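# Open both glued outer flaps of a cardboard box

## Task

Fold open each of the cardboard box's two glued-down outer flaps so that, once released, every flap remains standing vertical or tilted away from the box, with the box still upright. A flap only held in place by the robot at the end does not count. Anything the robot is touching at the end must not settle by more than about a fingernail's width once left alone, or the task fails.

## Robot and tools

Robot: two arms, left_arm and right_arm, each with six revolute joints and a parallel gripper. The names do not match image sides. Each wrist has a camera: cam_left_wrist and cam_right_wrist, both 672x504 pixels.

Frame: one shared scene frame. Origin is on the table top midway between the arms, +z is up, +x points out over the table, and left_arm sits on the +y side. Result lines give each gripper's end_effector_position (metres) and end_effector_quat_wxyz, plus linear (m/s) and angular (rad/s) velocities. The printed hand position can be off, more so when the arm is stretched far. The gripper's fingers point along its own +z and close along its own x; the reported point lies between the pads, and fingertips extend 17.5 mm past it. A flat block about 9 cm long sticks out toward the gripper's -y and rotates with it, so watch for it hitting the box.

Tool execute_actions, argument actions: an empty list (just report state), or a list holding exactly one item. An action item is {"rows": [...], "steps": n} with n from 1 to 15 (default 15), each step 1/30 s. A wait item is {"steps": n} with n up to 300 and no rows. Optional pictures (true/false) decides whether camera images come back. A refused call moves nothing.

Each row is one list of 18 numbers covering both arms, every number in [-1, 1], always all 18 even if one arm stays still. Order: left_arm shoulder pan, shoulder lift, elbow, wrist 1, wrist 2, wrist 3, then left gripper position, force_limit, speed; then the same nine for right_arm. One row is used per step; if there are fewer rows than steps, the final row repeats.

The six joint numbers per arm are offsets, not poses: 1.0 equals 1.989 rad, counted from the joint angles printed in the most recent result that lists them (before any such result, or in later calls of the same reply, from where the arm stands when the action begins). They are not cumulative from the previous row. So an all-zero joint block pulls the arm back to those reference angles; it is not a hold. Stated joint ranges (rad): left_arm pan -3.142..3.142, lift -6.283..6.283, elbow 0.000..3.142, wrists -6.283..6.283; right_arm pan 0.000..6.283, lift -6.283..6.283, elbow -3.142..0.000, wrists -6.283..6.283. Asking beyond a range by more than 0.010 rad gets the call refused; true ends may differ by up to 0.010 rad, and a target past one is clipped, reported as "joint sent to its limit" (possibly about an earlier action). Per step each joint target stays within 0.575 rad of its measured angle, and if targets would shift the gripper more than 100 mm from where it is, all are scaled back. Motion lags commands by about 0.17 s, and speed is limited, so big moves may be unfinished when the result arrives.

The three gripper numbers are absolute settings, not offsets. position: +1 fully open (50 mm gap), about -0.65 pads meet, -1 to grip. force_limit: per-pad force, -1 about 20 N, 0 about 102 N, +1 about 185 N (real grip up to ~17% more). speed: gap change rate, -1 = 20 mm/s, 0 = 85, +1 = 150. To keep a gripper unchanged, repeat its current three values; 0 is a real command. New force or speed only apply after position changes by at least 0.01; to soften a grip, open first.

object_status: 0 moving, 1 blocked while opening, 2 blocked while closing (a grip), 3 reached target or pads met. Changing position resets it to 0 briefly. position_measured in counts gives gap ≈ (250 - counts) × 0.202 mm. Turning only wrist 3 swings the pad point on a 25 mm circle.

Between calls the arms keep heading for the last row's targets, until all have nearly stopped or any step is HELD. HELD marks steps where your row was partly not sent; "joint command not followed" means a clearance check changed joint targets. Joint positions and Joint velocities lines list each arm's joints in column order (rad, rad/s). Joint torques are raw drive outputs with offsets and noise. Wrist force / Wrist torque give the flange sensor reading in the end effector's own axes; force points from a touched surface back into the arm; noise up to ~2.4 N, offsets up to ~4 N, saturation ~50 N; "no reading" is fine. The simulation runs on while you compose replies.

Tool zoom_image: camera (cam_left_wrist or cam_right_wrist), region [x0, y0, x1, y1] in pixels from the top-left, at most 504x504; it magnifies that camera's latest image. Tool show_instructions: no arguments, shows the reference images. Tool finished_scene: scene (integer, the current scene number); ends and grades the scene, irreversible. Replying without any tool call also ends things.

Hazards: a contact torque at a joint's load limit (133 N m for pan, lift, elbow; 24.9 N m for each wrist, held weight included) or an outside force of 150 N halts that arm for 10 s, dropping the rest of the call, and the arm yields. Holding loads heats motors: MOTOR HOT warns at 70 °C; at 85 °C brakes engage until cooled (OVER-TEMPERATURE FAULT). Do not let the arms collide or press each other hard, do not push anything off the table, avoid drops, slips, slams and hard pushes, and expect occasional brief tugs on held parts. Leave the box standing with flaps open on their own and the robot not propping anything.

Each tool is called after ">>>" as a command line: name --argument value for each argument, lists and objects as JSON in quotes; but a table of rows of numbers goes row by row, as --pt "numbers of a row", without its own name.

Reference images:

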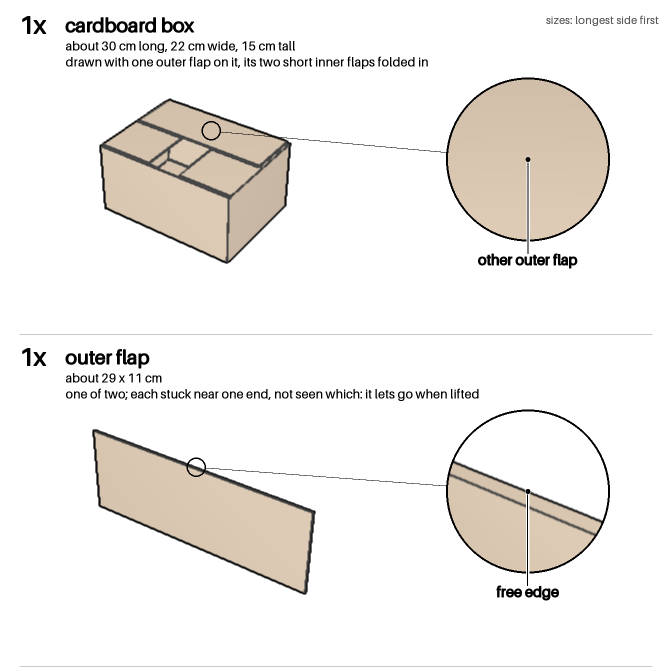

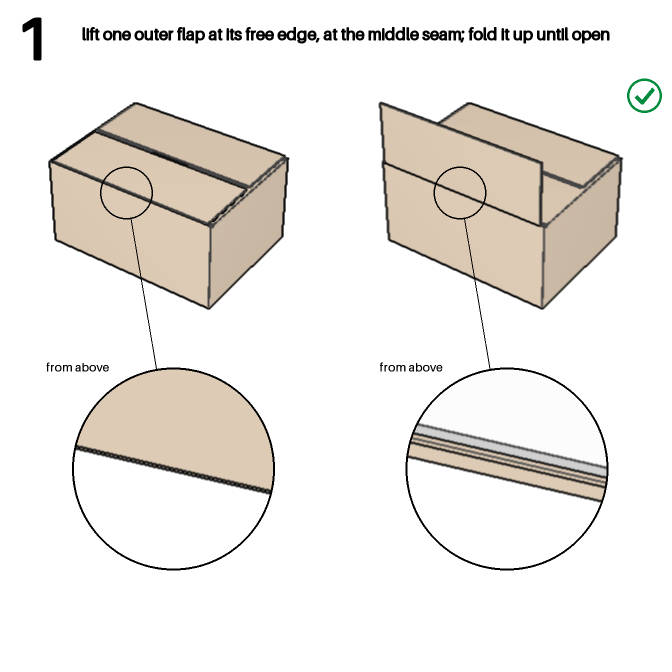

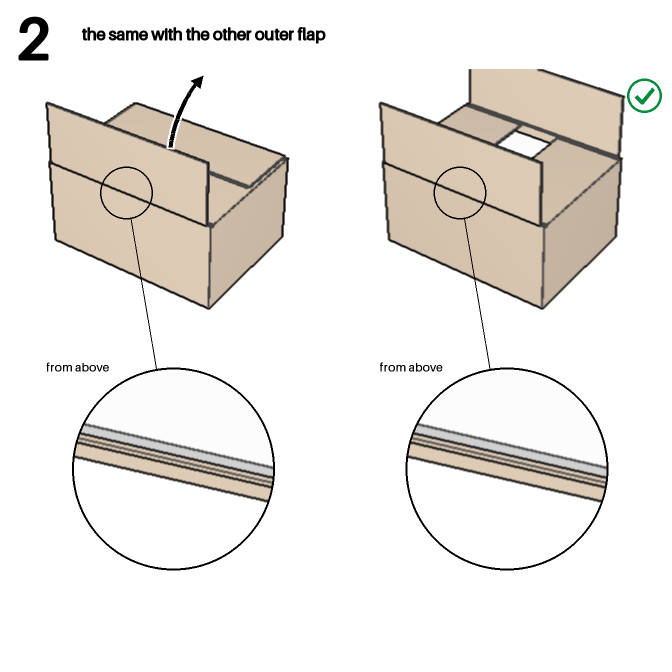

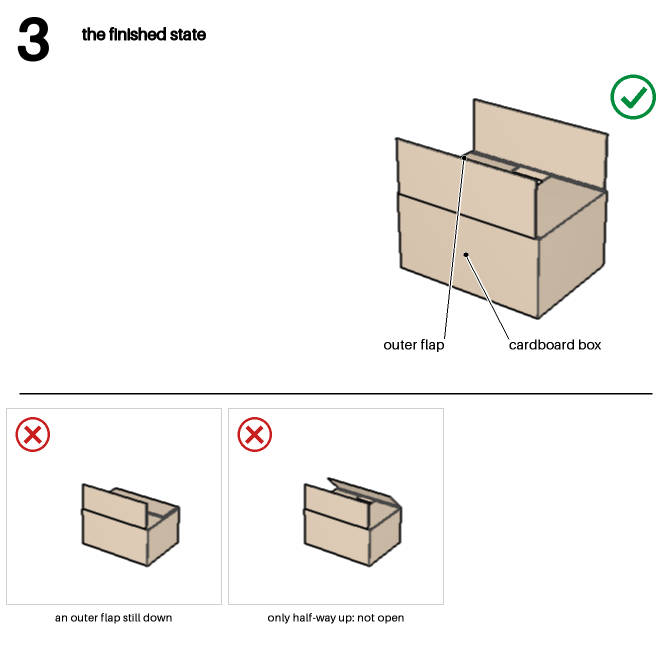

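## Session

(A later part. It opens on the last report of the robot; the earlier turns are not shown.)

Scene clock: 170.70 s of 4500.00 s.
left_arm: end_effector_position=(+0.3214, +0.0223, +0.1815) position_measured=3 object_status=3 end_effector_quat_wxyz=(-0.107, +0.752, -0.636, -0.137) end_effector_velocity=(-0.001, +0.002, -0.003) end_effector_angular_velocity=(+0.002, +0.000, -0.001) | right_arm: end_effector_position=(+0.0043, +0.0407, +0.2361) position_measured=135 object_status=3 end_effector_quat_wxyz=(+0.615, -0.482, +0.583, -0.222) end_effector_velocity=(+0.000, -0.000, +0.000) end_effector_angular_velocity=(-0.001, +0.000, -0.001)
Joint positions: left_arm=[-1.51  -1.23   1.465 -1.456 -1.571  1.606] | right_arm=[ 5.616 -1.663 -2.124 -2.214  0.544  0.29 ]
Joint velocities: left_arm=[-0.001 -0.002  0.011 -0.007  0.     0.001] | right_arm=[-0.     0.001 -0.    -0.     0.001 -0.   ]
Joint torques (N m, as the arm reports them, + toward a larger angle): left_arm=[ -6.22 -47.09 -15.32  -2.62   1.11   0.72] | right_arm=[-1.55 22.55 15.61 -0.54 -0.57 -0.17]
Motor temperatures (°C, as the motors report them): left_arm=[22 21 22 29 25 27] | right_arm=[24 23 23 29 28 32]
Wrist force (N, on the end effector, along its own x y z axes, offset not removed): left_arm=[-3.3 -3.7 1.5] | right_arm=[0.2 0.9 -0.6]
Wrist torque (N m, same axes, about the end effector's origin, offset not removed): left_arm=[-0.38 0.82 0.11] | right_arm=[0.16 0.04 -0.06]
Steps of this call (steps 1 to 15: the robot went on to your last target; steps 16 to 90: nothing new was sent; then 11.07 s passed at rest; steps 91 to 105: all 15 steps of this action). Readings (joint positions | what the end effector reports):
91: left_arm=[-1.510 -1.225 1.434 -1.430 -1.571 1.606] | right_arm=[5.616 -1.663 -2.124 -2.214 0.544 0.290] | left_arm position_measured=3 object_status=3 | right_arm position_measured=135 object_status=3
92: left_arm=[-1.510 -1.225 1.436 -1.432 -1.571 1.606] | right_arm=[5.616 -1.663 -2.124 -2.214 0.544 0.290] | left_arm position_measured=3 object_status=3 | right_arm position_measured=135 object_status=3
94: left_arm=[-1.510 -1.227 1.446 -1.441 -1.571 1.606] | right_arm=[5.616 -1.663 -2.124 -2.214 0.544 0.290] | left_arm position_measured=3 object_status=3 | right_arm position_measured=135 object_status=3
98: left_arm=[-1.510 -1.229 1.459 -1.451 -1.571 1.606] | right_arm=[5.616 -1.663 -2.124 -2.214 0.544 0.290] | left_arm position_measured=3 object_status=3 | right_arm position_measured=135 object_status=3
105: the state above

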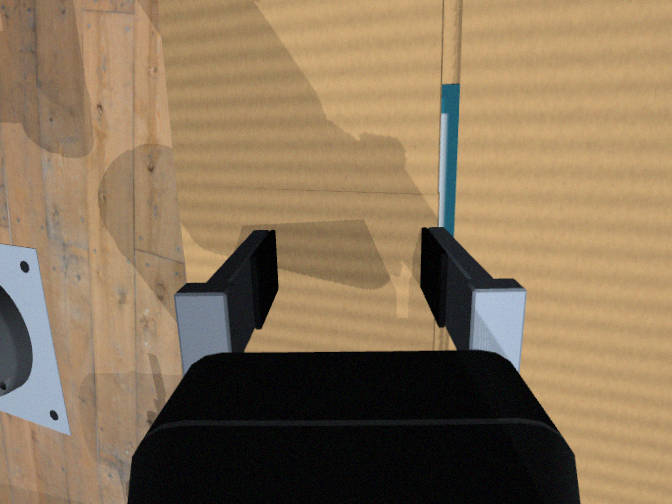

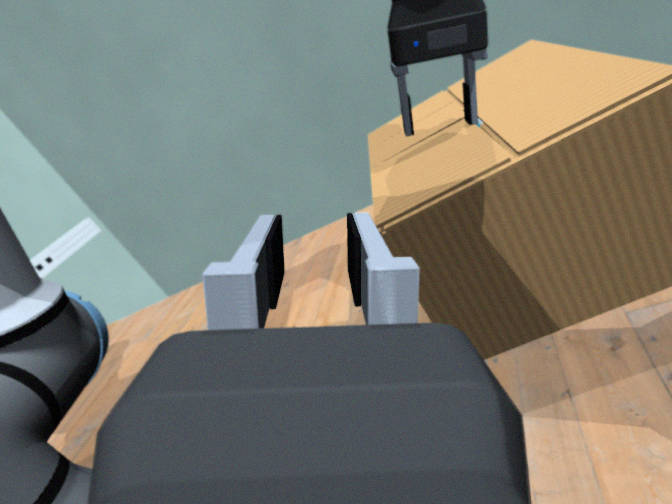

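>>> execute_actions --actions '[{"rows":[[0.018,-0.0885,0.028,-0.1156,0,0.01,1,0,0,0,0,0,0,0,0,0.11,0,0]],"steps":15}]' --pictures false

>>> execute_actions --actions '[{"steps":15}]' --pictures false

>>> execute_actions --actions '[{"rows":[[0,-0.0731,0.3208,-0.5547,0,0,1,0,0,0,0,0,0,0,0,0.11,0,0]],"steps":15}]' --pictures false

>>> execute_actions --actions '[{"steps":45}]'

Scene clock: 190.00 s of 4500.00 s.
left_arm: end_effector_position=(+0.3459, -0.0019, +0.2603) position_measured=3 object_status=3 end_effector_quat_wxyz=(-0.005, +0.769, -0.640, -0.006) end_effector_velocity=(+0.008, -0.008, +0.032) end_effector_angular_velocity=(-0.119, -0.029, +0.004) | right_arm: end_effector_position=(+0.0043, +0.0407, +0.2361) position_measured=135 object_status=3 end_effector_quat_wxyz=(+0.615, -0.482, +0.583, -0.222) end_effector_velocity=(+0.001, -0.001, -0.000) end_effector_angular_velocity=(-0.002, -0.002, -0.000)
Joint positions: left_arm=[-1.476 -1.399  1.518 -1.675 -1.571  1.625] | right_arm=[ 5.616 -1.663 -2.124 -2.214  0.544  0.29 ]
Joint velocities: left_arm=[ 0.011 -0.058  0.016 -0.08   0.     0.006] | right_arm=[ 0.     0.001 -0.003 -0.001  0.001 -0.001]
Joint torques (N m, as the arm reports them, + toward a larger angle): left_arm=[  6.71 -41.11 -16.4   -4.67   2.58   2.  ] | right_arm=[-2.37 23.41 15.06 -0.45 -0.26  0.02]
Motor temperatures (°C, as the motors report them): left_arm=[22 21 22 29 25 27] | right_arm=[24 23 23 29 28 32]
Wrist force (N, on the end effector, along its own x y z axes, offset not removed): left_arm=[-2.9 -0.2 2.8] | right_arm=[-1.4 -1.3 0.0]
Wrist torque (N m, same axes, about the end effector's origin, offset not removed): left_arm=[-0.07 0.44 0.04] | right_arm=[-0.03 0.25 -0.12]
Steps of this call (steps 1 to 15: the robot went on to your last target; steps 16 to 90: nothing new was sent; then 15.80 s passed at rest; steps 91 to 105: all 15 steps of this action). Readings (joint positions | what the end effector reports):
91: left_arm=[-1.510 -1.230 1.466 -1.457 -1.571 1.606] | right_arm=[5.616 -1.663 -2.124 -2.214 0.544 0.290] | left_arm position_measured=3 object_status=3 | right_arm position_measured=135 object_status=3
92: left_arm=[-1.508 -1.234 1.469 -1.460 -1.571 1.607] | right_arm=[5.616 -1.663 -2.124 -2.214 0.544 0.290] | left_arm position_measured=3 object_status=3 | right_arm position_measured=135 object_status=3
94: left_arm=[-1.496 -1.275 1.487 -1.506 -1.571 1.614] | right_arm=[5.616 -1.663 -2.124 -2.214 0.544 0.290] | left_arm position_measured=3 object_status=3 | right_arm position_measured=135 object_status=3
98: left_arm=[-1.482 -1.360 1.508 -1.620 -1.571 1.621] | right_arm=[5.616 -1.663 -2.124 -2.214 0.544 0.290] | left_arm position_measured=3 object_status=3 | right_arm position_measured=135 object_status=3
105: the state above

Scene clock: 190.50 s of 4500.00 s.
left_arm: end_effector_position=(+0.3469, -0.0030, +0.2645) position_measured=3 object_status=3 end_effector_quat_wxyz=(+0.000, +0.769, -0.639, +0.000) end_effector_velocity=(-0.001, -0.001, +0.001) end_effector_angular_velocity=(-0.004, -0.001, -0.002) | right_arm: end_effector_position=(+0.0043, +0.0407, +0.2361) position_measured=135 object_status=3 end_effector_quat_wxyz=(+0.615, -0.482, +0.583, -0.222) end_effector_velocity=(+0.000, -0.000, +0.000) end_effector_angular_velocity=(-0.002, -0.001, +0.001)
Joint positions: left_arm=[-1.475 -1.406  1.52  -1.685 -1.571  1.626] | right_arm=[ 5.616 -1.663 -2.124 -2.214  0.544  0.29 ]
Joint velocities: left_arm=[-0.002 -0.001 -0.001 -0.002 -0.     0.   ] | right_arm=[-0.     0.    -0.001 -0.001 -0.001 -0.001]
Joint torques (N m, as the arm reports them, + toward a larger angle): left_arm=[  5.88 -42.03 -19.1   -4.45   2.57   2.22] | right_arm=[-2.66 22.43 16.02 -0.58 -0.45 -0.17]
Motor temperatures (°C, as the motors report them): left_arm=[22 21 22 29 25 27] | right_arm=[24 23 23 29 28 32]
Wrist force (N, on the end effector, along its own x y z axes, offset not removed): left_arm=[-2.0 -4.7 1.7] | right_arm=[-2.7 0.1 0.4]
Wrist torque (N m, same axes, about the end effector's origin, offset not removed): left_arm=[-0.69 0.31 0.04] | right_arm=[0.12 0.34 0.06]
Steps of this call (steps 1 to 15: the robot went on to your last target). Readings (joint positions | what the end effector reports):
1: left_arm=[-1.476 -1.400 1.519 -1.678 -1.571 1.625] | right_arm=[5.616 -1.663 -2.124 -2.214 0.544 0.290] | left_arm position_measured=3 object_status=3 | right_arm position_measured=135 object_status=3
2: left_arm=[-1.475 -1.402 1.519 -1.679 -1.571 1.625] | right_arm=[5.616 -1.663 -2.124 -2.214 0.544 0.290] | left_arm position_measured=3 object_status=3 | right_arm position_measured=135 object_status=3
4: left_arm=[-1.475 -1.403 1.520 -1.682 -1.571 1.625] | right_arm=[5.616 -1.663 -2.124 -2.214 0.544 0.290] | left_arm position_measured=3 object_status=3 | right_arm position_measured=135 object_status=3
8: left_arm=[-1.475 -1.405 1.520 -1.684 -1.571 1.626] | right_arm=[5.616 -1.663 -2.124 -2.214 0.544 0.290] | left_arm position_measured=3 object_status=3 | right_arm position_measured=135 object_status=3
15: the state above

Scene clock: 200.90 s of 4500.00 s.
left_arm: end_effector_position=(+0.3387, +0.0319, +0.1752) position_measured=3 object_status=3 end_effector_quat_wxyz=(+0.050, +0.766, -0.637, +0.068) end_effector_velocity=(-0.000, -0.000, +0.000) end_effector_angular_velocity=(-0.001, -0.000, -0.001) | right_arm: end_effector_position=(+0.0043, +0.0407, +0.2361) position_measured=135 object_status=3 end_effector_quat_wxyz=(+0.615, -0.482, +0.583, -0.222) end_effector_velocity=(+0.000, -0.000, +0.000) end_effector_angular_velocity=(+0.000, +0.000, -0.001)
Joint positions: left_arm=[-1.475 -1.521  1.941 -2.16  -1.57   1.626] | right_arm=[ 5.616 -1.663 -2.124 -2.214  0.544  0.29 ]
Joint velocities: left_arm=[-0.001  0.    -0.    -0.    -0.     0.   ] | right_arm=[-0.     0.     0.001 -0.001  0.001  0.   ]
Joint torques (N m, as the arm reports them, + toward a larger angle): left_arm=[ -0.81 -23.23 -21.8   -3.38   0.08   0.16] | right_arm=[-1.6  21.56 16.34 -0.53 -0.29  0.01]
Motor temperatures (°C, as the motors report them): left_arm=[22 21 22 29 25 27] | right_arm=[24 23 23 29 28 32]
Wrist force (N, on the end effector, along its own x y z axes, offset not removed): left_arm=[-0.7 -7.2 -20.9] | right_arm=[0.5 -4.0 1.3]
Wrist torque (N m, same axes, about the end effector's origin, offset not removed): left_arm=[-0.19 -0.89 0.17] | right_arm=[-0.48 -0.05 -0.07]
FORCE FAULT: contact force on the left arm reached its limit, and that arm stopped for 10 seconds. The contact can be on any part of that arm, not only on its tool. That arm's remaining commands of this call were not run. That arm holds still and accepts commands again. Move the arm away from the contact; if what it grips holds it there, let go first. Pushing or pulling that hard again can fault the arm again.
The stop of the left arm began at step 12 of this call (marked STOPPED below). From that step on that arm followed nothing that you had sent. 4 of its steps, steps kept back included, did not run and will not run. Nothing is kept back now, and the robot has no last target.
Steps of this call (steps 1 to 15: all 15 steps of this action; steps 16 to 312: the stop continued). Readings (joint positions | what the end effector reports):
1: left_arm=[-1.475 -1.406 1.520 -1.686 -1.571 1.626] | right_arm=[5.616 -1.663 -2.124 -2.214 0.544 0.290] | left_arm position_measured=3 object_status=3 | right_arm position_measured=135 object_status=3
2: left_arm=[-1.475 -1.409 1.523 -1.689 -1.571 1.626] | right_arm=[5.616 -1.663 -2.124 -2.214 0.544 0.290] | left_arm position_measured=3 object_status=3 | right_arm position_measured=135 object_status=3
4: left_arm=[-1.475 -1.439 1.571 -1.737 -1.571 1.626] | right_arm=[5.616 -1.663 -2.124 -2.214 0.544 0.290] | left_arm position_measured=3 object_status=3 | right_arm position_measured=135 object_status=3
8: left_arm=[-1.475 -1.485 1.780 -1.949 -1.571 1.626] | right_arm=[5.616 -1.663 -2.124 -2.214 0.544 0.290] | left_arm position_measured=3 object_status=3 | right_arm position_measured=135 object_status=3
12: left_arm=[-1.475 -1.517 1.944 -2.156 -1.570 1.626] | right_arm=[5.616 -1.663 -2.124 -2.214 0.544 0.290] | left_arm position_measured=3 object_status=3 | right_arm position_measured=135 object_status=3 STOPPED (the left arm)
312: the state above

Scene clock: 200.93 s of 4500.00 s.
left_arm: end_effector_position=(+0.3387, +0.0319, +0.1752) position_measured=3 object_status=3 end_effector_quat_wxyz=(+0.050, +0.766, -0.637, +0.068) end_effector_velocity=(+0.000, -0.001, +0.001) end_effector_angular_velocity=(-0.003, -0.001, -0.000) | right_arm: end_effector_position=(+0.0043, +0.0407, +0.2361) position_measured=135 object_status=3 end_effector_quat_wxyz=(+0.615, -0.482, +0.583, -0.222) end_effector_velocity=(-0.000, +0.000, -0.000) end_effector_angular_velocity=(-0.000, -0.001, +0.000)
Joint positions: left_arm=[-1.475 -1.521  1.941 -2.16  -1.57   1.626] | right_arm=[ 5.616 -1.663 -2.124 -2.214  0.544  0.29 ]
Joint velocities: left_arm=[ 0.    -0.001 -0.002  0.    -0.     0.   ] | right_arm=[ 0.    -0.001  0.001 -0.001 -0.     0.   ]
Joint torques (N m, as the arm reports them, + toward a larger angle): left_arm=[ -1.55 -24.44 -21.01  -3.43   0.11   0.15] | right_arm=[-0.48 22.37 14.95 -0.5  -0.6  -0.15]
Motor temperatures (°C, as the motors report them): left_arm=[22 21 22 29 25 27] | right_arm=[24 23 23 29 28 32]
Wrist force (N, on the end effector, along its own x y z axes, offset not removed): left_arm=[-1.5 -2.3 -19.4] | right_arm=[0.1 1.0 -1.8]
Wrist torque (N m, same axes, about the end effector's origin, offset not removed): left_arm=[0.37 -0.98 0.36] | right_arm=[0.18 -0.06 -0.06]
A stop began in an earlier call of the same reply, so what this call sent did not run. Send another action.
Steps of this call (step 1: nothing new was sent). Readings (joint positions | what the end effector reports):
1: the state above

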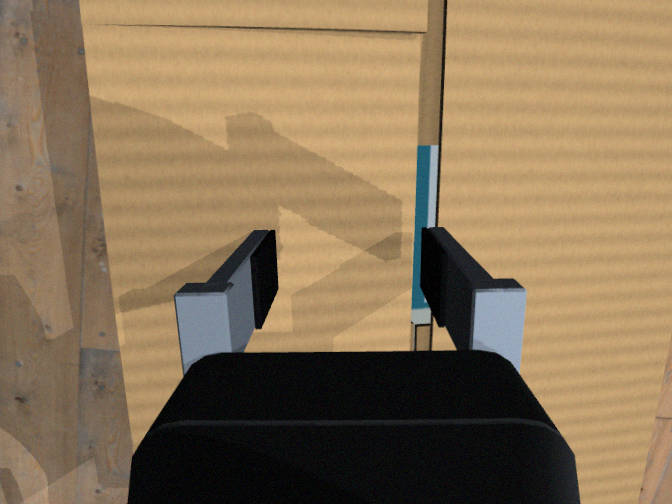

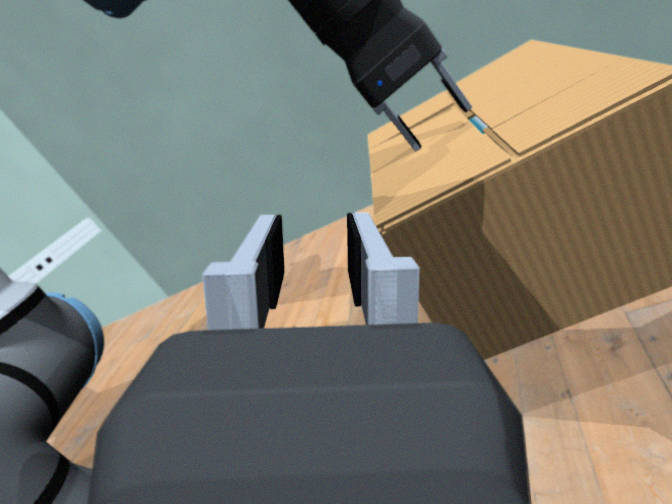

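>>> execute_actions --actions '[{"rows":[[0,-0.015,0,-0.1,0,0,1,0,0,0,0,0,0,0,0,0.11,0,0],[0,-0.0153,0,-0.316,0,0,1,0,0,0,0,0,0,0,0,0.11,0,0]],"steps":15}]' --pictures false

>>> execute_actions --actions '[{"steps":25}]' --pictures false

>>> execute_actions --actions '[{"rows":[[0,0,0.03,0,0,0,1,0,0,0,0,0,0,0,0,0.11,0,0],[0,0,0.05,0,0,0,1,0,0,0,0,0,0,0,0,0.11,0,0],[0,0,0.07,0,0,0,1,0,0,0,0,0,0,0,0,0.11,0,0],[0,0,0.09,0,0,0,1,0,0,0,0,0,0,0,0,0.11,0,0],[0,0,0.1,0,0,0,1,0,0,0,0,0,0,0,0,0.11,0,0]],"steps":15}]' --pictures false

>>> execute_actions --actions '[{"steps":15}]'

Scene clock: 211.17 s of 4500.00 s.
left_arm: end_effector_position=(+0.3636, -0.0706, +0.3038) position_measured=3 object_status=3 end_effector_quat_wxyz=(+0.215, +0.717, -0.596, +0.290) end_effector_velocity=(+0.019, -0.083, +0.184) end_effector_angular_velocity=(-0.663, -0.161, -0.001) | right_arm: end_effector_position=(+0.0043, +0.0407, +0.2361) position_measured=135 object_status=3 end_effector_quat_wxyz=(+0.615, -0.482, +0.583, -0.222) end_effector_velocity=(+0.000, -0.000, -0.000) end_effector_angular_velocity=(-0.001, -0.001, +0.000)
Joint positions: left_arm=[-1.475 -1.548  1.941 -2.702 -1.57   1.626] | right_arm=[ 5.616 -1.663 -2.124 -2.214  0.544  0.29 ]
Joint velocities: left_arm=[-0.001 -0.023  0.001 -0.66   0.    -0.   ] | right_arm=[ 0.    -0.    -0.001 -0.    -0.     0.   ]
Joint torques (N m, as the arm reports them, + toward a larger angle): left_arm=[ -0.2  -33.01 -29.28  -5.36   0.13   0.2 ] | right_arm=[-2.38 22.03 15.66 -0.56 -0.35 -0.1 ]
Motor temperatures (°C, as the motors report them): left_arm=[22 21 22 29 25 27] | right_arm=[24 23 23 29 28 32]
Wrist force (N, on the end effector, along its own x y z axes, offset not removed): left_arm=[-1.2 -3.7 0.7] | right_arm=[1.0 -2.1 -0.6]
Wrist torque (N m, same axes, about the end effector's origin, offset not removed): left_arm=[-0.61 0.17 0.34] | right_arm=[-0.28 -0.06 -0.01]
Steps of this call (steps 1 to 90: nothing new was sent; then 6.73 s passed at rest; steps 91 to 105: all 15 steps of this action). Readings (joint positions | what the end effector reports):
91: left_arm=[-1.475 -1.521 1.941 -2.160 -1.570 1.626] | right_arm=[5.616 -1.663 -2.124 -2.214 0.544 0.290] | left_arm position_measured=3 object_status=3 | right_arm position_measured=135 object_status=3
92: left_arm=[-1.475 -1.522 1.941 -2.163 -1.570 1.626] | right_arm=[5.616 -1.663 -2.124 -2.214 0.544 0.290] | left_arm position_measured=3 object_status=3 | right_arm position_measured=135 object_status=3
94: left_arm=[-1.475 -1.529 1.941 -2.211 -1.570 1.626] | right_arm=[5.616 -1.663 -2.124 -2.214 0.544 0.290] | left_arm position_measured=3 object_status=3 | right_arm position_measured=135 object_status=3
98: left_arm=[-1.475 -1.537 1.941 -2.409 -1.570 1.626] | right_arm=[5.616 -1.663 -2.124 -2.214 0.544 0.290] | left_arm position_measured=3 object_status=3 | right_arm position_measured=135 object_status=3
105: the state above

Scene clock: 212.00 s of 4500.00 s.
left_arm: end_effector_position=(+0.3660, -0.0804, +0.3283) position_measured=3 object_status=3 end_effector_quat_wxyz=(+0.239, +0.704, -0.585, +0.323) end_effector_velocity=(+0.001, +0.001, -0.000) end_effector_angular_velocity=(-0.000, +0.000, +0.002) | right_arm: end_effector_position=(+0.0043, +0.0407, +0.2361) position_measured=135 object_status=3 end_effector_quat_wxyz=(+0.615, -0.482, +0.583, -0.222) end_effector_velocity=(+0.000, +0.000, -0.000) end_effector_angular_velocity=(-0.001, -0.001, +0.001)
Joint positions: left_arm=[-1.475 -1.551  1.941 -2.788 -1.57   1.626] | right_arm=[ 5.616 -1.663 -2.124 -2.214  0.544  0.29 ]
Joint velocities: left_arm=[ 0.002  0.     0.    -0.001 -0.    -0.   ] | right_arm=[-0.    -0.001 -0.001  0.001 -0.001 -0.001]
Joint torques (N m, as the arm reports them, + toward a larger angle): left_arm=[ -0.11 -35.18 -31.35  -5.5    0.07   0.14] | right_arm=[-2.76 22.14 16.05 -0.53 -0.46 -0.07]
Motor temperatures (°C, as the motors report them): left_arm=[22 21 22 29 25 27] | right_arm=[24 23 23 29 28 32]
Wrist force (N, on the end effector, along its own x y z axes, offset not removed): left_arm=[-3.0 0.2 -0.8] | right_arm=[0.7 0.0 -1.6]
Wrist torque (N m, same axes, about the end effector's origin, offset not removed): left_arm=[0.03 0.50 0.03] | right_arm=[0.13 0.01 -0.08]
Steps of this call (steps 1 to 25: the robot went on to your last target). Readings (joint positions | what the end effector reports):
1: left_arm=[-1.475 -1.549 1.941 -2.722 -1.570 1.626] | right_arm=[5.616 -1.663 -2.124 -2.214 0.544 0.290] | left_arm position_measured=3 object_status=3 | right_arm position_measured=135 object_status=3
2: left_arm=[-1.475 -1.549 1.941 -2.737 -1.570 1.626] | right_arm=[5.616 -1.663 -2.124 -2.214 0.544 0.290] | left_arm position_measured=3 object_status=3 | right_arm position_measured=135 object_status=3
4: left_arm=[-1.475 -1.550 1.941 -2.758 -1.570 1.626] | right_arm=[5.616 -1.663 -2.124 -2.214 0.544 0.290] | left_arm position_measured=3 object_status=3 | right_arm position_measured=135 object_status=3
8: left_arm=[-1.475 -1.551 1.941 -2.777 -1.570 1.626] | right_arm=[5.616 -1.663 -2.124 -2.214 0.544 0.290] | left_arm position_measured=3 object_status=3 | right_arm position_measured=135 object_status=3
25: the state above

Scene clock: 212.50 s of 4500.00 s.
left_arm: end_effector_position=(+0.3521, -0.0231, +0.2159) position_measured=3 object_status=3 end_effector_quat_wxyz=(+0.188, +0.730, -0.607, +0.253) end_effector_velocity=(-0.009, +0.035, -0.057) end_effector_angular_velocity=(+0.096, +0.023, -0.001) | right_arm: end_effector_position=(+0.0043, +0.0407, +0.2361) position_measured=135 object_status=3 end_effector_quat_wxyz=(+0.615, -0.482, +0.583, -0.222) end_effector_velocity=(-0.000, +0.000, +0.000) end_effector_angular_velocity=(+0.001, +0.001, +0.000)
Joint positions: left_arm=[-1.475 -1.551  2.127 -2.788 -1.57   1.626] | right_arm=[ 5.616 -1.663 -2.124 -2.214  0.544  0.29 ]
Joint velocities: left_arm=[-0.001  0.     0.099 -0.001 -0.    -0.   ] | right_arm=[ 0.  0.  0.  0. -0.  0.]
Joint torques (N m, as the arm reports them, + toward a larger angle): left_arm=[ -0.56 -19.33 -17.77  -3.43   0.06   0.11] | right_arm=[-2.26 23.31 14.42 -0.67 -0.46 -0.02]
Motor temperatures (°C, as the motors report them): left_arm=[22 21 22 29 25 27] | right_arm=[24 23 23 29 28 32]
Wrist force (N, on the end effector, along its own x y z axes, offset not removed): left_arm=[-0.4 0.8 2.7] | right_arm=[0.6 -1.6 -1.9]
Wrist torque (N m, same axes, about the end effector's origin, offset not removed): left_arm=[0.20 -0.09 -0.17] | right_arm=[-0.13 -0.21 -0.01]
Steps of this call (steps 1 to 15: all 15 steps of this action). Readings (joint positions | what the end effector reports):
1: left_arm=[-1.475 -1.551 1.941 -2.788 -1.570 1.626] | right_arm=[5.616 -1.663 -2.124 -2.214 0.544 0.290] | left_arm position_measured=3 object_status=3 | right_arm position_measured=135 object_status=3
2: left_arm=[-1.475 -1.551 1.944 -2.788 -1.570 1.626] | right_arm=[5.616 -1.663 -2.124 -2.214 0.544 0.290] | left_arm position_measured=3 object_status=3 | right_arm position_measured=135 object_status=3
4: left_arm=[-1.475 -1.551 1.972 -2.788 -1.570 1.626] | right_arm=[5.616 -1.663 -2.124 -2.214 0.544 0.290] | left_arm position_measured=3 object_status=3 | right_arm position_measured=135 object_status=3
8: left_arm=[-1.475 -1.551 2.062 -2.788 -1.570 1.626] | right_arm=[5.616 -1.663 -2.124 -2.214 0.544 0.290] | left_arm position_measured=3 object_status=3 | right_arm position_measured=135 object_status=3
15: the state above

Scene clock: 213.00 s of 4500.00 s.
left_arm: end_effector_position=(+0.3510, -0.0186, +0.2087) position_measured=3 object_status=3 end_effector_quat_wxyz=(+0.184, +0.731, -0.608, +0.248) end_effector_velocity=(-0.000, +0.001, -0.001) end_effector_angular_velocity=(+0.003, +0.001, -0.000) | right_arm: end_effector_position=(+0.0043, +0.0407, +0.2361) position_measured=135 object_status=3 end_effector_quat_wxyz=(+0.615, -0.482, +0.583, -0.222) end_effector_velocity=(+0.000, +0.000, -0.000) end_effector_angular_velocity=(-0.003, -0.002, +0.001)
Joint positions: left_arm=[-1.475 -1.551  2.139 -2.788 -1.57   1.626] | right_arm=[ 5.616 -1.663 -2.124 -2.214  0.544  0.29 ]
Joint velocities: left_arm=[-0.     0.     0.002  0.001 -0.    -0.   ] | right_arm=[-0.    -0.001 -0.001  0.    -0.001 -0.002]
Joint torques (N m, as the arm reports them, + toward a larger angle): left_arm=[ -0.55 -18.54 -16.56  -4.21   0.08   0.1 ] | right_arm=[-1.45 21.68 14.13 -0.51 -0.52 -0.13]
Motor temperatures (°C, as the motors report them): left_arm=[22 21 22 29 25 27] | right_arm=[24 23 23 29 28 32]
Wrist force (N, on the end effector, along its own x y z axes, offset not removed): left_arm=[-4.2 -0.9 4.5] | right_arm=[2.0 0.0 0.1]
Wrist torque (N m, same axes, about the end effector's origin, offset not removed): left_arm=[-0.18 0.93 0.28] | right_arm=[0.23 -0.26 -0.18]
Steps of this call (steps 1 to 15: the robot went on to your last target). Readings (joint positions | what the end effector reports):
1: left_arm=[-1.475 -1.551 2.130 -2.788 -1.570 1.626] | right_arm=[5.616 -1.663 -2.124 -2.214 0.544 0.290] | left_arm position_measured=3 object_status=3 | right_arm position_measured=135 object_status=3
2: left_arm=[-1.475 -1.551 2.132 -2.788 -1.570 1.626] | right_arm=[5.616 -1.663 -2.124 -2.214 0.544 0.290] | left_arm position_measured=3 object_status=3 | right_arm position_measured=135 object_status=3
4: left_arm=[-1.475 -1.551 2.135 -2.788 -1.570 1.626] | right_arm=[5.616 -1.663 -2.124 -2.214 0.544 0.290] | left_arm position_measured=3 object_status=3 | right_arm position_measured=135 object_status=3
8: left_arm=[-1.475 -1.551 2.138 -2.788 -1.570 1.626] | right_arm=[5.616 -1.663 -2.124 -2.214 0.544 0.290] | left_arm position_measured=3 object_status=3 | right_arm position_measured=135 object_status=3
15: the state above

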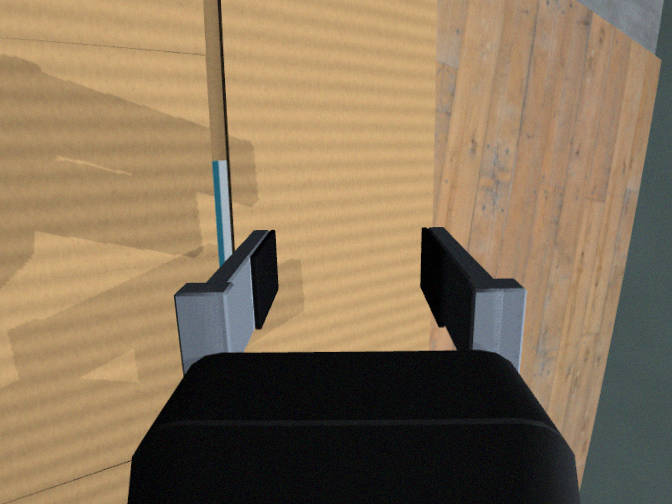

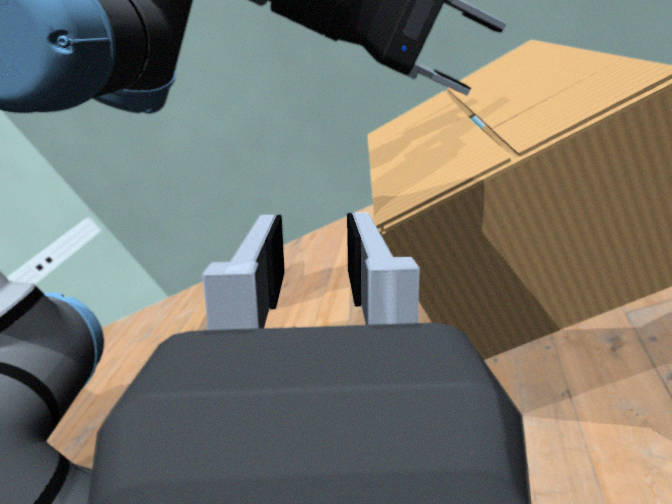

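>>> execute_actions --actions '[{"rows":[[0,0.0013,0.009,-0.0102,0,0,1,0,0,0,0,0,0,0,0,0.11,0,0],[0,0.0013,0.009,-0.0102,0,0,1,0,0,0,0,0,0,0,0,0.11,0,0],[0,0.0026,0.018,-0.0205,0,0,1,0,0,0,0,0,0,0,0,0.11,0,0],[0,0.0026,0.018,-0.0205,0,0,1,0,0,0,0,0,0,0,0,0.11,0,0],[0,0.0039,0.0268,-0.0307,0,0,1,0,0,0,0,0,0,0,0,0.11,0,0]],"steps":15}]' --pictures false

>>> execute_actions --actions '[{"steps":10}]'

>>> zoom_image --camera "cam_left_wrist" --region '[180, 150, 340, 310]'

>>> zoom_image --camera "cam_right_wrist" --region '[400, 50, 560, 170]'

Scene clock: 224.70 s of 4500.00 s.
left_arm: end_effector_position=(+0.3486, -0.0090, +0.1903) position_measured=3 object_status=3 end_effector_quat_wxyz=(+0.184, +0.731, -0.608, +0.248) end_effector_velocity=(-0.002, +0.005, -0.009) end_effector_angular_velocity=(-0.000, +0.000, -0.001) | right_arm: end_effector_position=(+0.0043, +0.0407, +0.2361) position_measured=135 object_status=3 end_effector_quat_wxyz=(+0.615, -0.482, +0.583, -0.222) end_effector_velocity=(-0.000, +0.000, +0.000) end_effector_angular_velocity=(+0.000, +0.001, +0.001)
Joint positions: left_arm=[-1.475 -1.544  2.189 -2.845 -1.57   1.626] | right_arm=[ 5.616 -1.663 -2.124 -2.214  0.544  0.29 ]
Joint velocities: left_arm=[-0.002  0.003  0.026 -0.029  0.    -0.001] | right_arm=[ 0.     0.001  0.     0.001 -0.001 -0.001]
Joint torques (N m, as the arm reports them, + toward a larger angle): left_arm=[ -0.9  -19.52 -14.94  -4.99   0.1    0.07] | right_arm=[-1.75 22.5  16.28 -0.71 -0.43 -0.25]
Motor temperatures (°C, as the motors report them): left_arm=[22 21 22 29 25 27] | right_arm=[24 23 23 29 28 32]
Wrist force (N, on the end effector, along its own x y z axes, offset not removed): left_arm=[-1.3 -2.9 5.5] | right_arm=[1.3 0.4 -1.5]
Wrist torque (N m, same axes, about the end effector's origin, offset not removed): left_arm=[-0.31 0.29 -0.06] | right_arm=[0.13 -0.21 -0.21]
Steps of this call (steps 1 to 15: the robot went on to your last target; steps 16 to 90: nothing new was sent; then 8.20 s passed at rest; steps 91 to 105: all 15 steps of this action). Readings (joint positions | what the end effector reports):
91: left_arm=[-1.475 -1.551 2.140 -2.788 -1.570 1.626] | right_arm=[5.616 -1.663 -2.124 -2.214 0.544 0.290] | left_arm position_measured=3 object_status=3 | right_arm position_measured=135 object_status=3
92: left_arm=[-1.475 -1.551 2.141 -2.789 -1.570 1.626] | right_arm=[5.616 -1.663 -2.124 -2.214 0.544 0.290] | left_arm position_measured=3 object_status=3 | right_arm position_measured=135 object_status=3
94: left_arm=[-1.475 -1.550 2.148 -2.798 -1.570 1.626] | right_arm=[5.616 -1.663 -2.124 -2.214 0.544 0.290] | left_arm position_measured=3 object_status=3 | right_arm position_measured=135 object_status=3
98: left_arm=[-1.475 -1.546 2.172 -2.825 -1.570 1.626] | right_arm=[5.616 -1.663 -2.124 -2.214 0.544 0.290] | left_arm position_measured=3 object_status=3 | right_arm position_measured=135 object_status=3
105: the state above

Scene clock: 225.03 s of 4500.00 s.
left_arm: end_effector_position=(+0.3485, -0.0084, +0.1892) position_measured=3 object_status=3 end_effector_quat_wxyz=(+0.184, +0.731, -0.608, +0.248) end_effector_velocity=(-0.000, +0.000, -0.001) end_effector_angular_velocity=(+0.000, -0.000, -0.001) | right_arm: end_effector_position=(+0.0043, +0.0407, +0.2361) position_measured=135 object_status=3 end_effector_quat_wxyz=(+0.615, -0.482, +0.583, -0.222) end_effector_velocity=(+0.000, -0.000, -0.001) end_effector_angular_velocity=(-0.001, -0.001, +0.001)
Joint positions: left_arm=[-1.475 -1.543  2.192 -2.849 -1.57   1.626] | right_arm=[ 5.616 -1.663 -2.124 -2.214  0.544  0.29 ]
Joint velocities: left_arm=[-0.     0.     0.002 -0.002  0.     0.001] | right_arm=[ 0.    -0.    -0.002  0.001 -0.001  0.   ]
Joint torques (N m, as the arm reports them, + toward a larger angle): left_arm=[ -0.44 -17.74 -14.62  -5.29   0.15   0.13] | right_arm=[-2.69 22.97 17.61 -0.78 -0.22 -0.03]
Motor temperatures (°C, as the motors report them): left_arm=[22 21 22 29 25 27] | right_arm=[24 23 23 29 28 32]
Wrist force (N, on the end effector, along its own x y z axes, offset not removed): left_arm=[1.6 -0.5 3.2] | right_arm=[-2.7 -0.9 -0.5]
Wrist torque (N m, same axes, about the end effector's origin, offset not removed): left_arm=[0.16 -0.31 0.09] | right_arm=[-0.22 0.52 -0.07]
Steps of this call (steps 1 to 10: the robot went on to your last target). Readings (joint positions | what the end effector reports):
1: left_arm=[-1.475 -1.544 2.190 -2.846 -1.570 1.626] | right_arm=[5.616 -1.663 -2.124 -2.214 0.544 0.290] | left_arm position_measured=3 object_status=3 | right_arm position_measured=135 object_status=3
2: left_arm=[-1.475 -1.544 2.191 -2.847 -1.570 1.626] | right_arm=[5.616 -1.663 -2.124 -2.214 0.544 0.290] | left_arm position_measured=3 object_status=3 | right_arm position_measured=135 object_status=3
4: left_arm=[-1.475 -1.543 2.192 -2.848 -1.570 1.626] | right_arm=[5.616 -1.663 -2.124 -2.214 0.544 0.290] | left_arm position_measured=3 object_status=3 | right_arm position_measured=135 object_status=3
8: left_arm=[-1.475 -1.543 2.192 -2.848 -1.570 1.626] | right_arm=[5.616 -1.663 -2.124 -2.214 0.544 0.290] | left_arm position_measured=3 object_status=3 | right_arm position_measured=135 object_status=3
10: the state above

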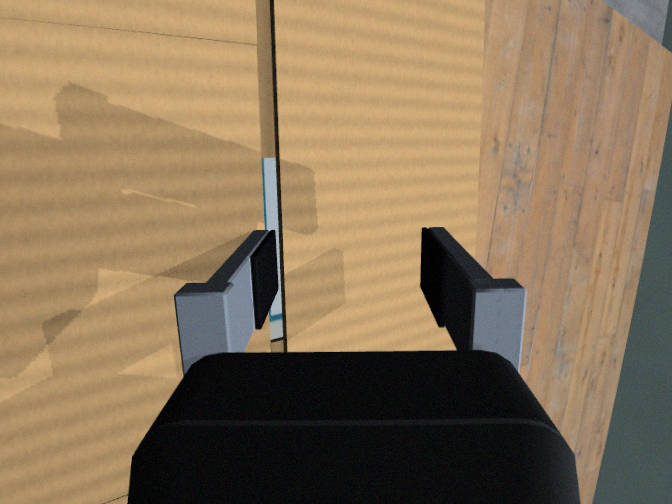

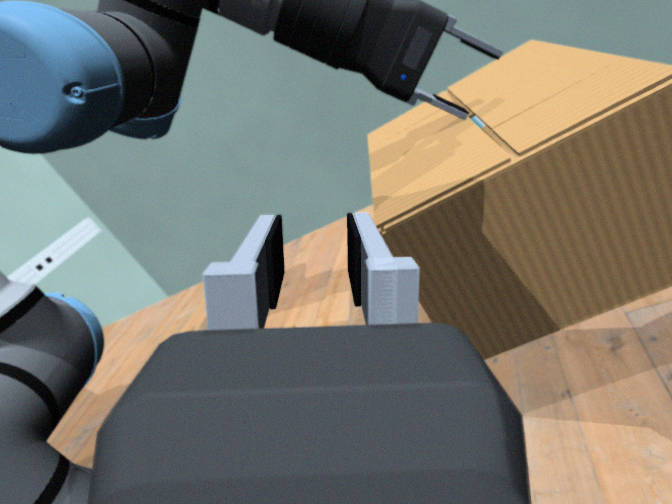

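Region (180, 150, 340, 310) of cam_left_wrist's 672x504 image, scaled by 3.150, with more detail than that image has.

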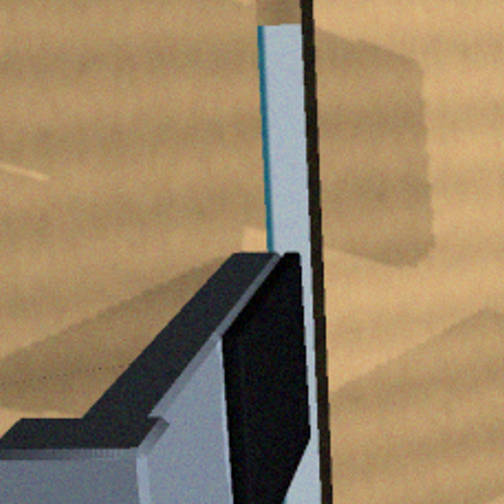

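Region (400, 50, 560, 170) of cam_right_wrist's 672x504 image, scaled by 3.150, with more detail than that image has; it fills the top 378 rows of this view, and the rest is white.

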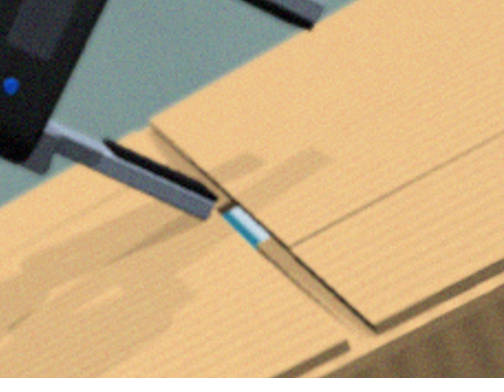

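>>> execute_actions --actions '[{"rows":[[0,0.0035,-0.0003,-0.0033,0,0,1,0,0,0,0,0,0,0,0,0.11,0,0],[0,0.0035,-0.0003,-0.0033,0,0,1,0,0,0,0,0,0,0,0,0.11,0,0],[0,0.007,-0.0005,-0.0065,0,0,1,0,0,0,0,0,0,0,0,0.11,0,0],[0,0.007,-0.0005,-0.0065,0,0,1,0,0,0,0,0,0,0,0,0.11,0,0],[0,0.0106,-0.0008,-0.0098,0,0,1,0,0,0,0,0,0,0,0,0.11,0,0]],"steps":15}]' --pictures false

>>> execute_actions --actions '[{"steps":10}]'

>>> zoom_image --camera "cam_left_wrist" --region '[180, 150, 340, 310]'

>>> zoom_image --camera "cam_right_wrist" --region '[400, 50, 560, 170]'

Scene clock: 236.47 s of 4500.00 s.
left_arm: end_effector_position=(+0.3494, -0.0123, +0.1833) position_measured=3 object_status=3 end_effector_quat_wxyz=(+0.184, +0.731, -0.608, +0.249) end_effector_velocity=(+0.002, -0.001, -0.003) end_effector_angular_velocity=(+0.001, -0.000, +0.002) | right_arm: end_effector_position=(+0.0043, +0.0407, +0.2361) position_measured=135 object_status=3 end_effector_quat_wxyz=(+0.615, -0.482, +0.583, -0.222) end_effector_velocity=(-0.000, +0.000, -0.000) end_effector_angular_velocity=(-0.001, +0.000, -0.001)
Joint positions: left_arm=[-1.475 -1.524  2.191 -2.867 -1.57   1.626] | right_arm=[ 5.616 -1.663 -2.124 -2.214  0.544  0.29 ]
Joint velocities: left_arm=[ 0.002  0.01  -0.    -0.009  0.     0.   ] | right_arm=[-0.    -0.001  0.     0.001  0.    -0.001]
Joint torques (N m, as the arm reports them, + toward a larger angle): left_arm=[ -0.3  -13.59 -24.24  -4.12  -0.01   0.1 ] | right_arm=[-3.5  23.02 16.82 -0.35 -0.18  0.08]
Motor temperatures (°C, as the motors report them): left_arm=[22 21 22 29 25 27] | right_arm=[24 23 23 29 28 32]
Wrist force (N, on the end effector, along its own x y z axes, offset not removed): left_arm=[5.5 1.5 -7.2] | right_arm=[-0.7 0.3 0.8]
Wrist torque (N m, same axes, about the end effector's origin, offset not removed): left_arm=[0.19 -0.44 0.07] | right_arm=[0.13 0.17 0.00]
Steps of this call (steps 1 to 15: the robot went on to your last target; steps 16 to 90: nothing new was sent; then 7.93 s passed at rest; steps 91 to 105: all 15 steps of this action). Readings (joint positions | what the end effector reports):
91: left_arm=[-1.475 -1.543 2.193 -2.849 -1.570 1.626] | right_arm=[5.616 -1.663 -2.124 -2.214 0.544 0.290] | left_arm position_measured=3 object_status=3 | right_arm position_measured=135 object_status=3
92: left_arm=[-1.475 -1.543 2.193 -2.849 -1.570 1.626] | right_arm=[5.616 -1.663 -2.124 -2.214 0.544 0.290] | left_arm position_measured=3 object_status=3 | right_arm position_measured=135 object_status=3
94: left_arm=[-1.475 -1.540 2.193 -2.852 -1.570 1.626] | right_arm=[5.616 -1.663 -2.124 -2.214 0.544 0.290] | left_arm position_measured=3 object_status=3 | right_arm position_measured=135 object_status=3
98: left_arm=[-1.475 -1.530 2.192 -2.861 -1.570 1.626] | right_arm=[5.616 -1.663 -2.124 -2.214 0.544 0.290] | left_arm position_measured=3 object_status=3 | right_arm position_measured=135 object_status=3
105: the state above

Scene clock: 236.80 s of 4500.00 s.
left_arm: end_effector_position=(+0.3495, -0.0125, +0.1829) position_measured=3 object_status=3 end_effector_quat_wxyz=(+0.184, +0.731, -0.608, +0.248) end_effector_velocity=(+0.000, +0.000, -0.001) end_effector_angular_velocity=(+0.001, -0.000, +0.000) | right_arm: end_effector_position=(+0.0043, +0.0407, +0.2361) position_measured=135 object_status=3 end_effector_quat_wxyz=(+0.615, -0.482, +0.583, -0.222) end_effector_velocity=(+0.000, +0.000, -0.000) end_effector_angular_velocity=(+0.002, -0.000, +0.001)
Joint positions: left_arm=[-1.475 -1.522  2.191 -2.868 -1.57   1.626] | right_arm=[ 5.616 -1.663 -2.124 -2.214  0.544  0.29 ]
Joint velocities: left_arm=[ 0.     0.001  0.001 -0.001  0.     0.   ] | right_arm=[ 0.    -0.    -0.001  0.    -0.001  0.002]
Joint torques (N m, as the arm reports them, + toward a larger angle): left_arm=[ -0.35 -13.53 -23.99  -3.68  -0.01   0.17] | right_arm=[-3.85 23.11 16.44 -0.52 -0.66  0.04]
Motor temperatures (°C, as the motors report them): left_arm=[22 21 22 29 25 27] | right_arm=[24 23 23 29 28 32]
Wrist force (N, on the end effector, along its own x y z axes, offset not removed): left_arm=[3.1 -1.9 0.7] | right_arm=[-1.0 -0.9 1.9]
Wrist torque (N m, same axes, about the end effector's origin, offset not removed): left_arm=[-0.11 0.22 0.01] | right_arm=[0.05 0.25 -0.20]
Steps of this call (steps 1 to 10: the robot went on to your last target). Readings (joint positions | what the end effector reports):
1: left_arm=[-1.475 -1.523 2.191 -2.867 -1.570 1.626] | right_arm=[5.616 -1.663 -2.124 -2.214 0.544 0.290] | left_arm position_measured=3 object_status=3 | right_arm position_measured=135 object_status=3
2: left_arm=[-1.475 -1.523 2.191 -2.867 -1.570 1.626] | right_arm=[5.616 -1.663 -2.124 -2.214 0.544 0.290] | left_arm position_measured=3 object_status=3 | right_arm position_measured=135 object_status=3
4: left_arm=[-1.475 -1.523 2.191 -2.868 -1.570 1.626] | right_arm=[5.616 -1.663 -2.124 -2.214 0.544 0.290] | left_arm position_measured=3 object_status=3 | right_arm position_measured=135 object_status=3
8: left_arm=[-1.475 -1.522 2.191 -2.868 -1.570 1.626] | right_arm=[5.616 -1.663 -2.124 -2.214 0.544 0.290] | left_arm position_measured=3 object_status=3 | right_arm position_measured=135 object_status=3
10: the state above

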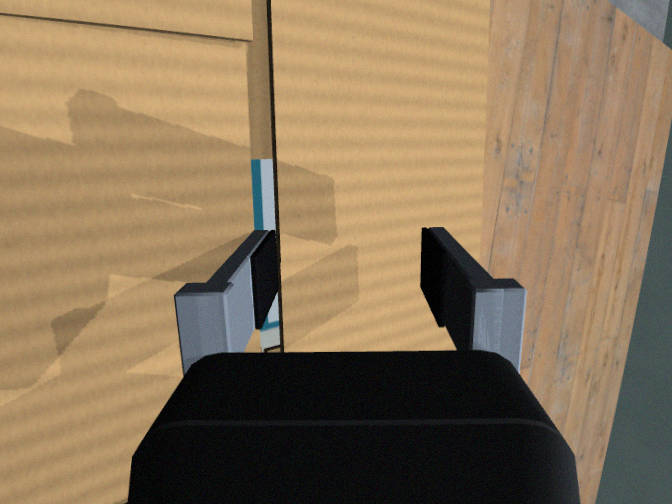

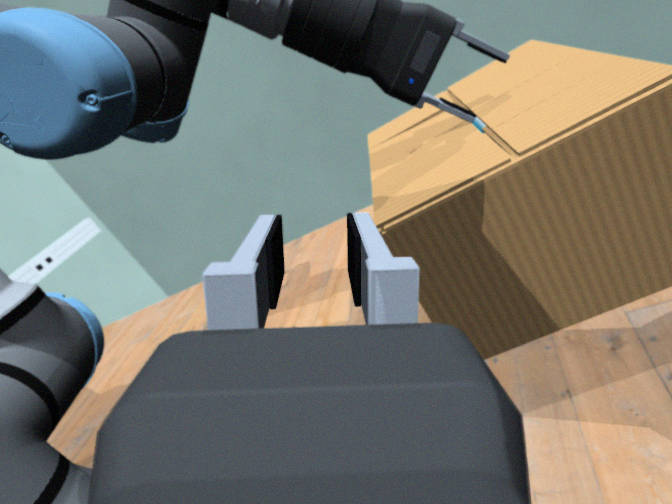

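Region (180, 150, 340, 310) of cam_left_wrist's 672x504 image, scaled by 3.150, with more detail than that image has.

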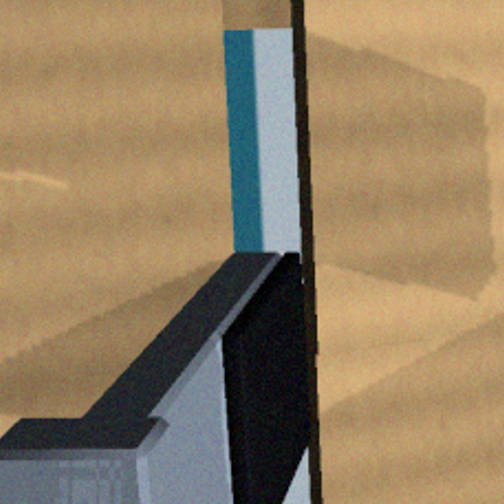

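Region (400, 50, 560, 170) of cam_right_wrist's 672x504 image, scaled by 3.150, with more detail than that image has; it fills the top 378 rows of this view, and the rest is white.

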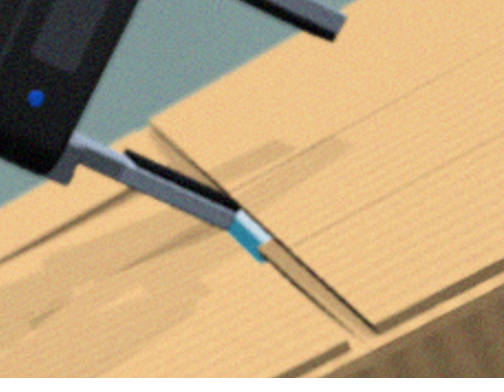

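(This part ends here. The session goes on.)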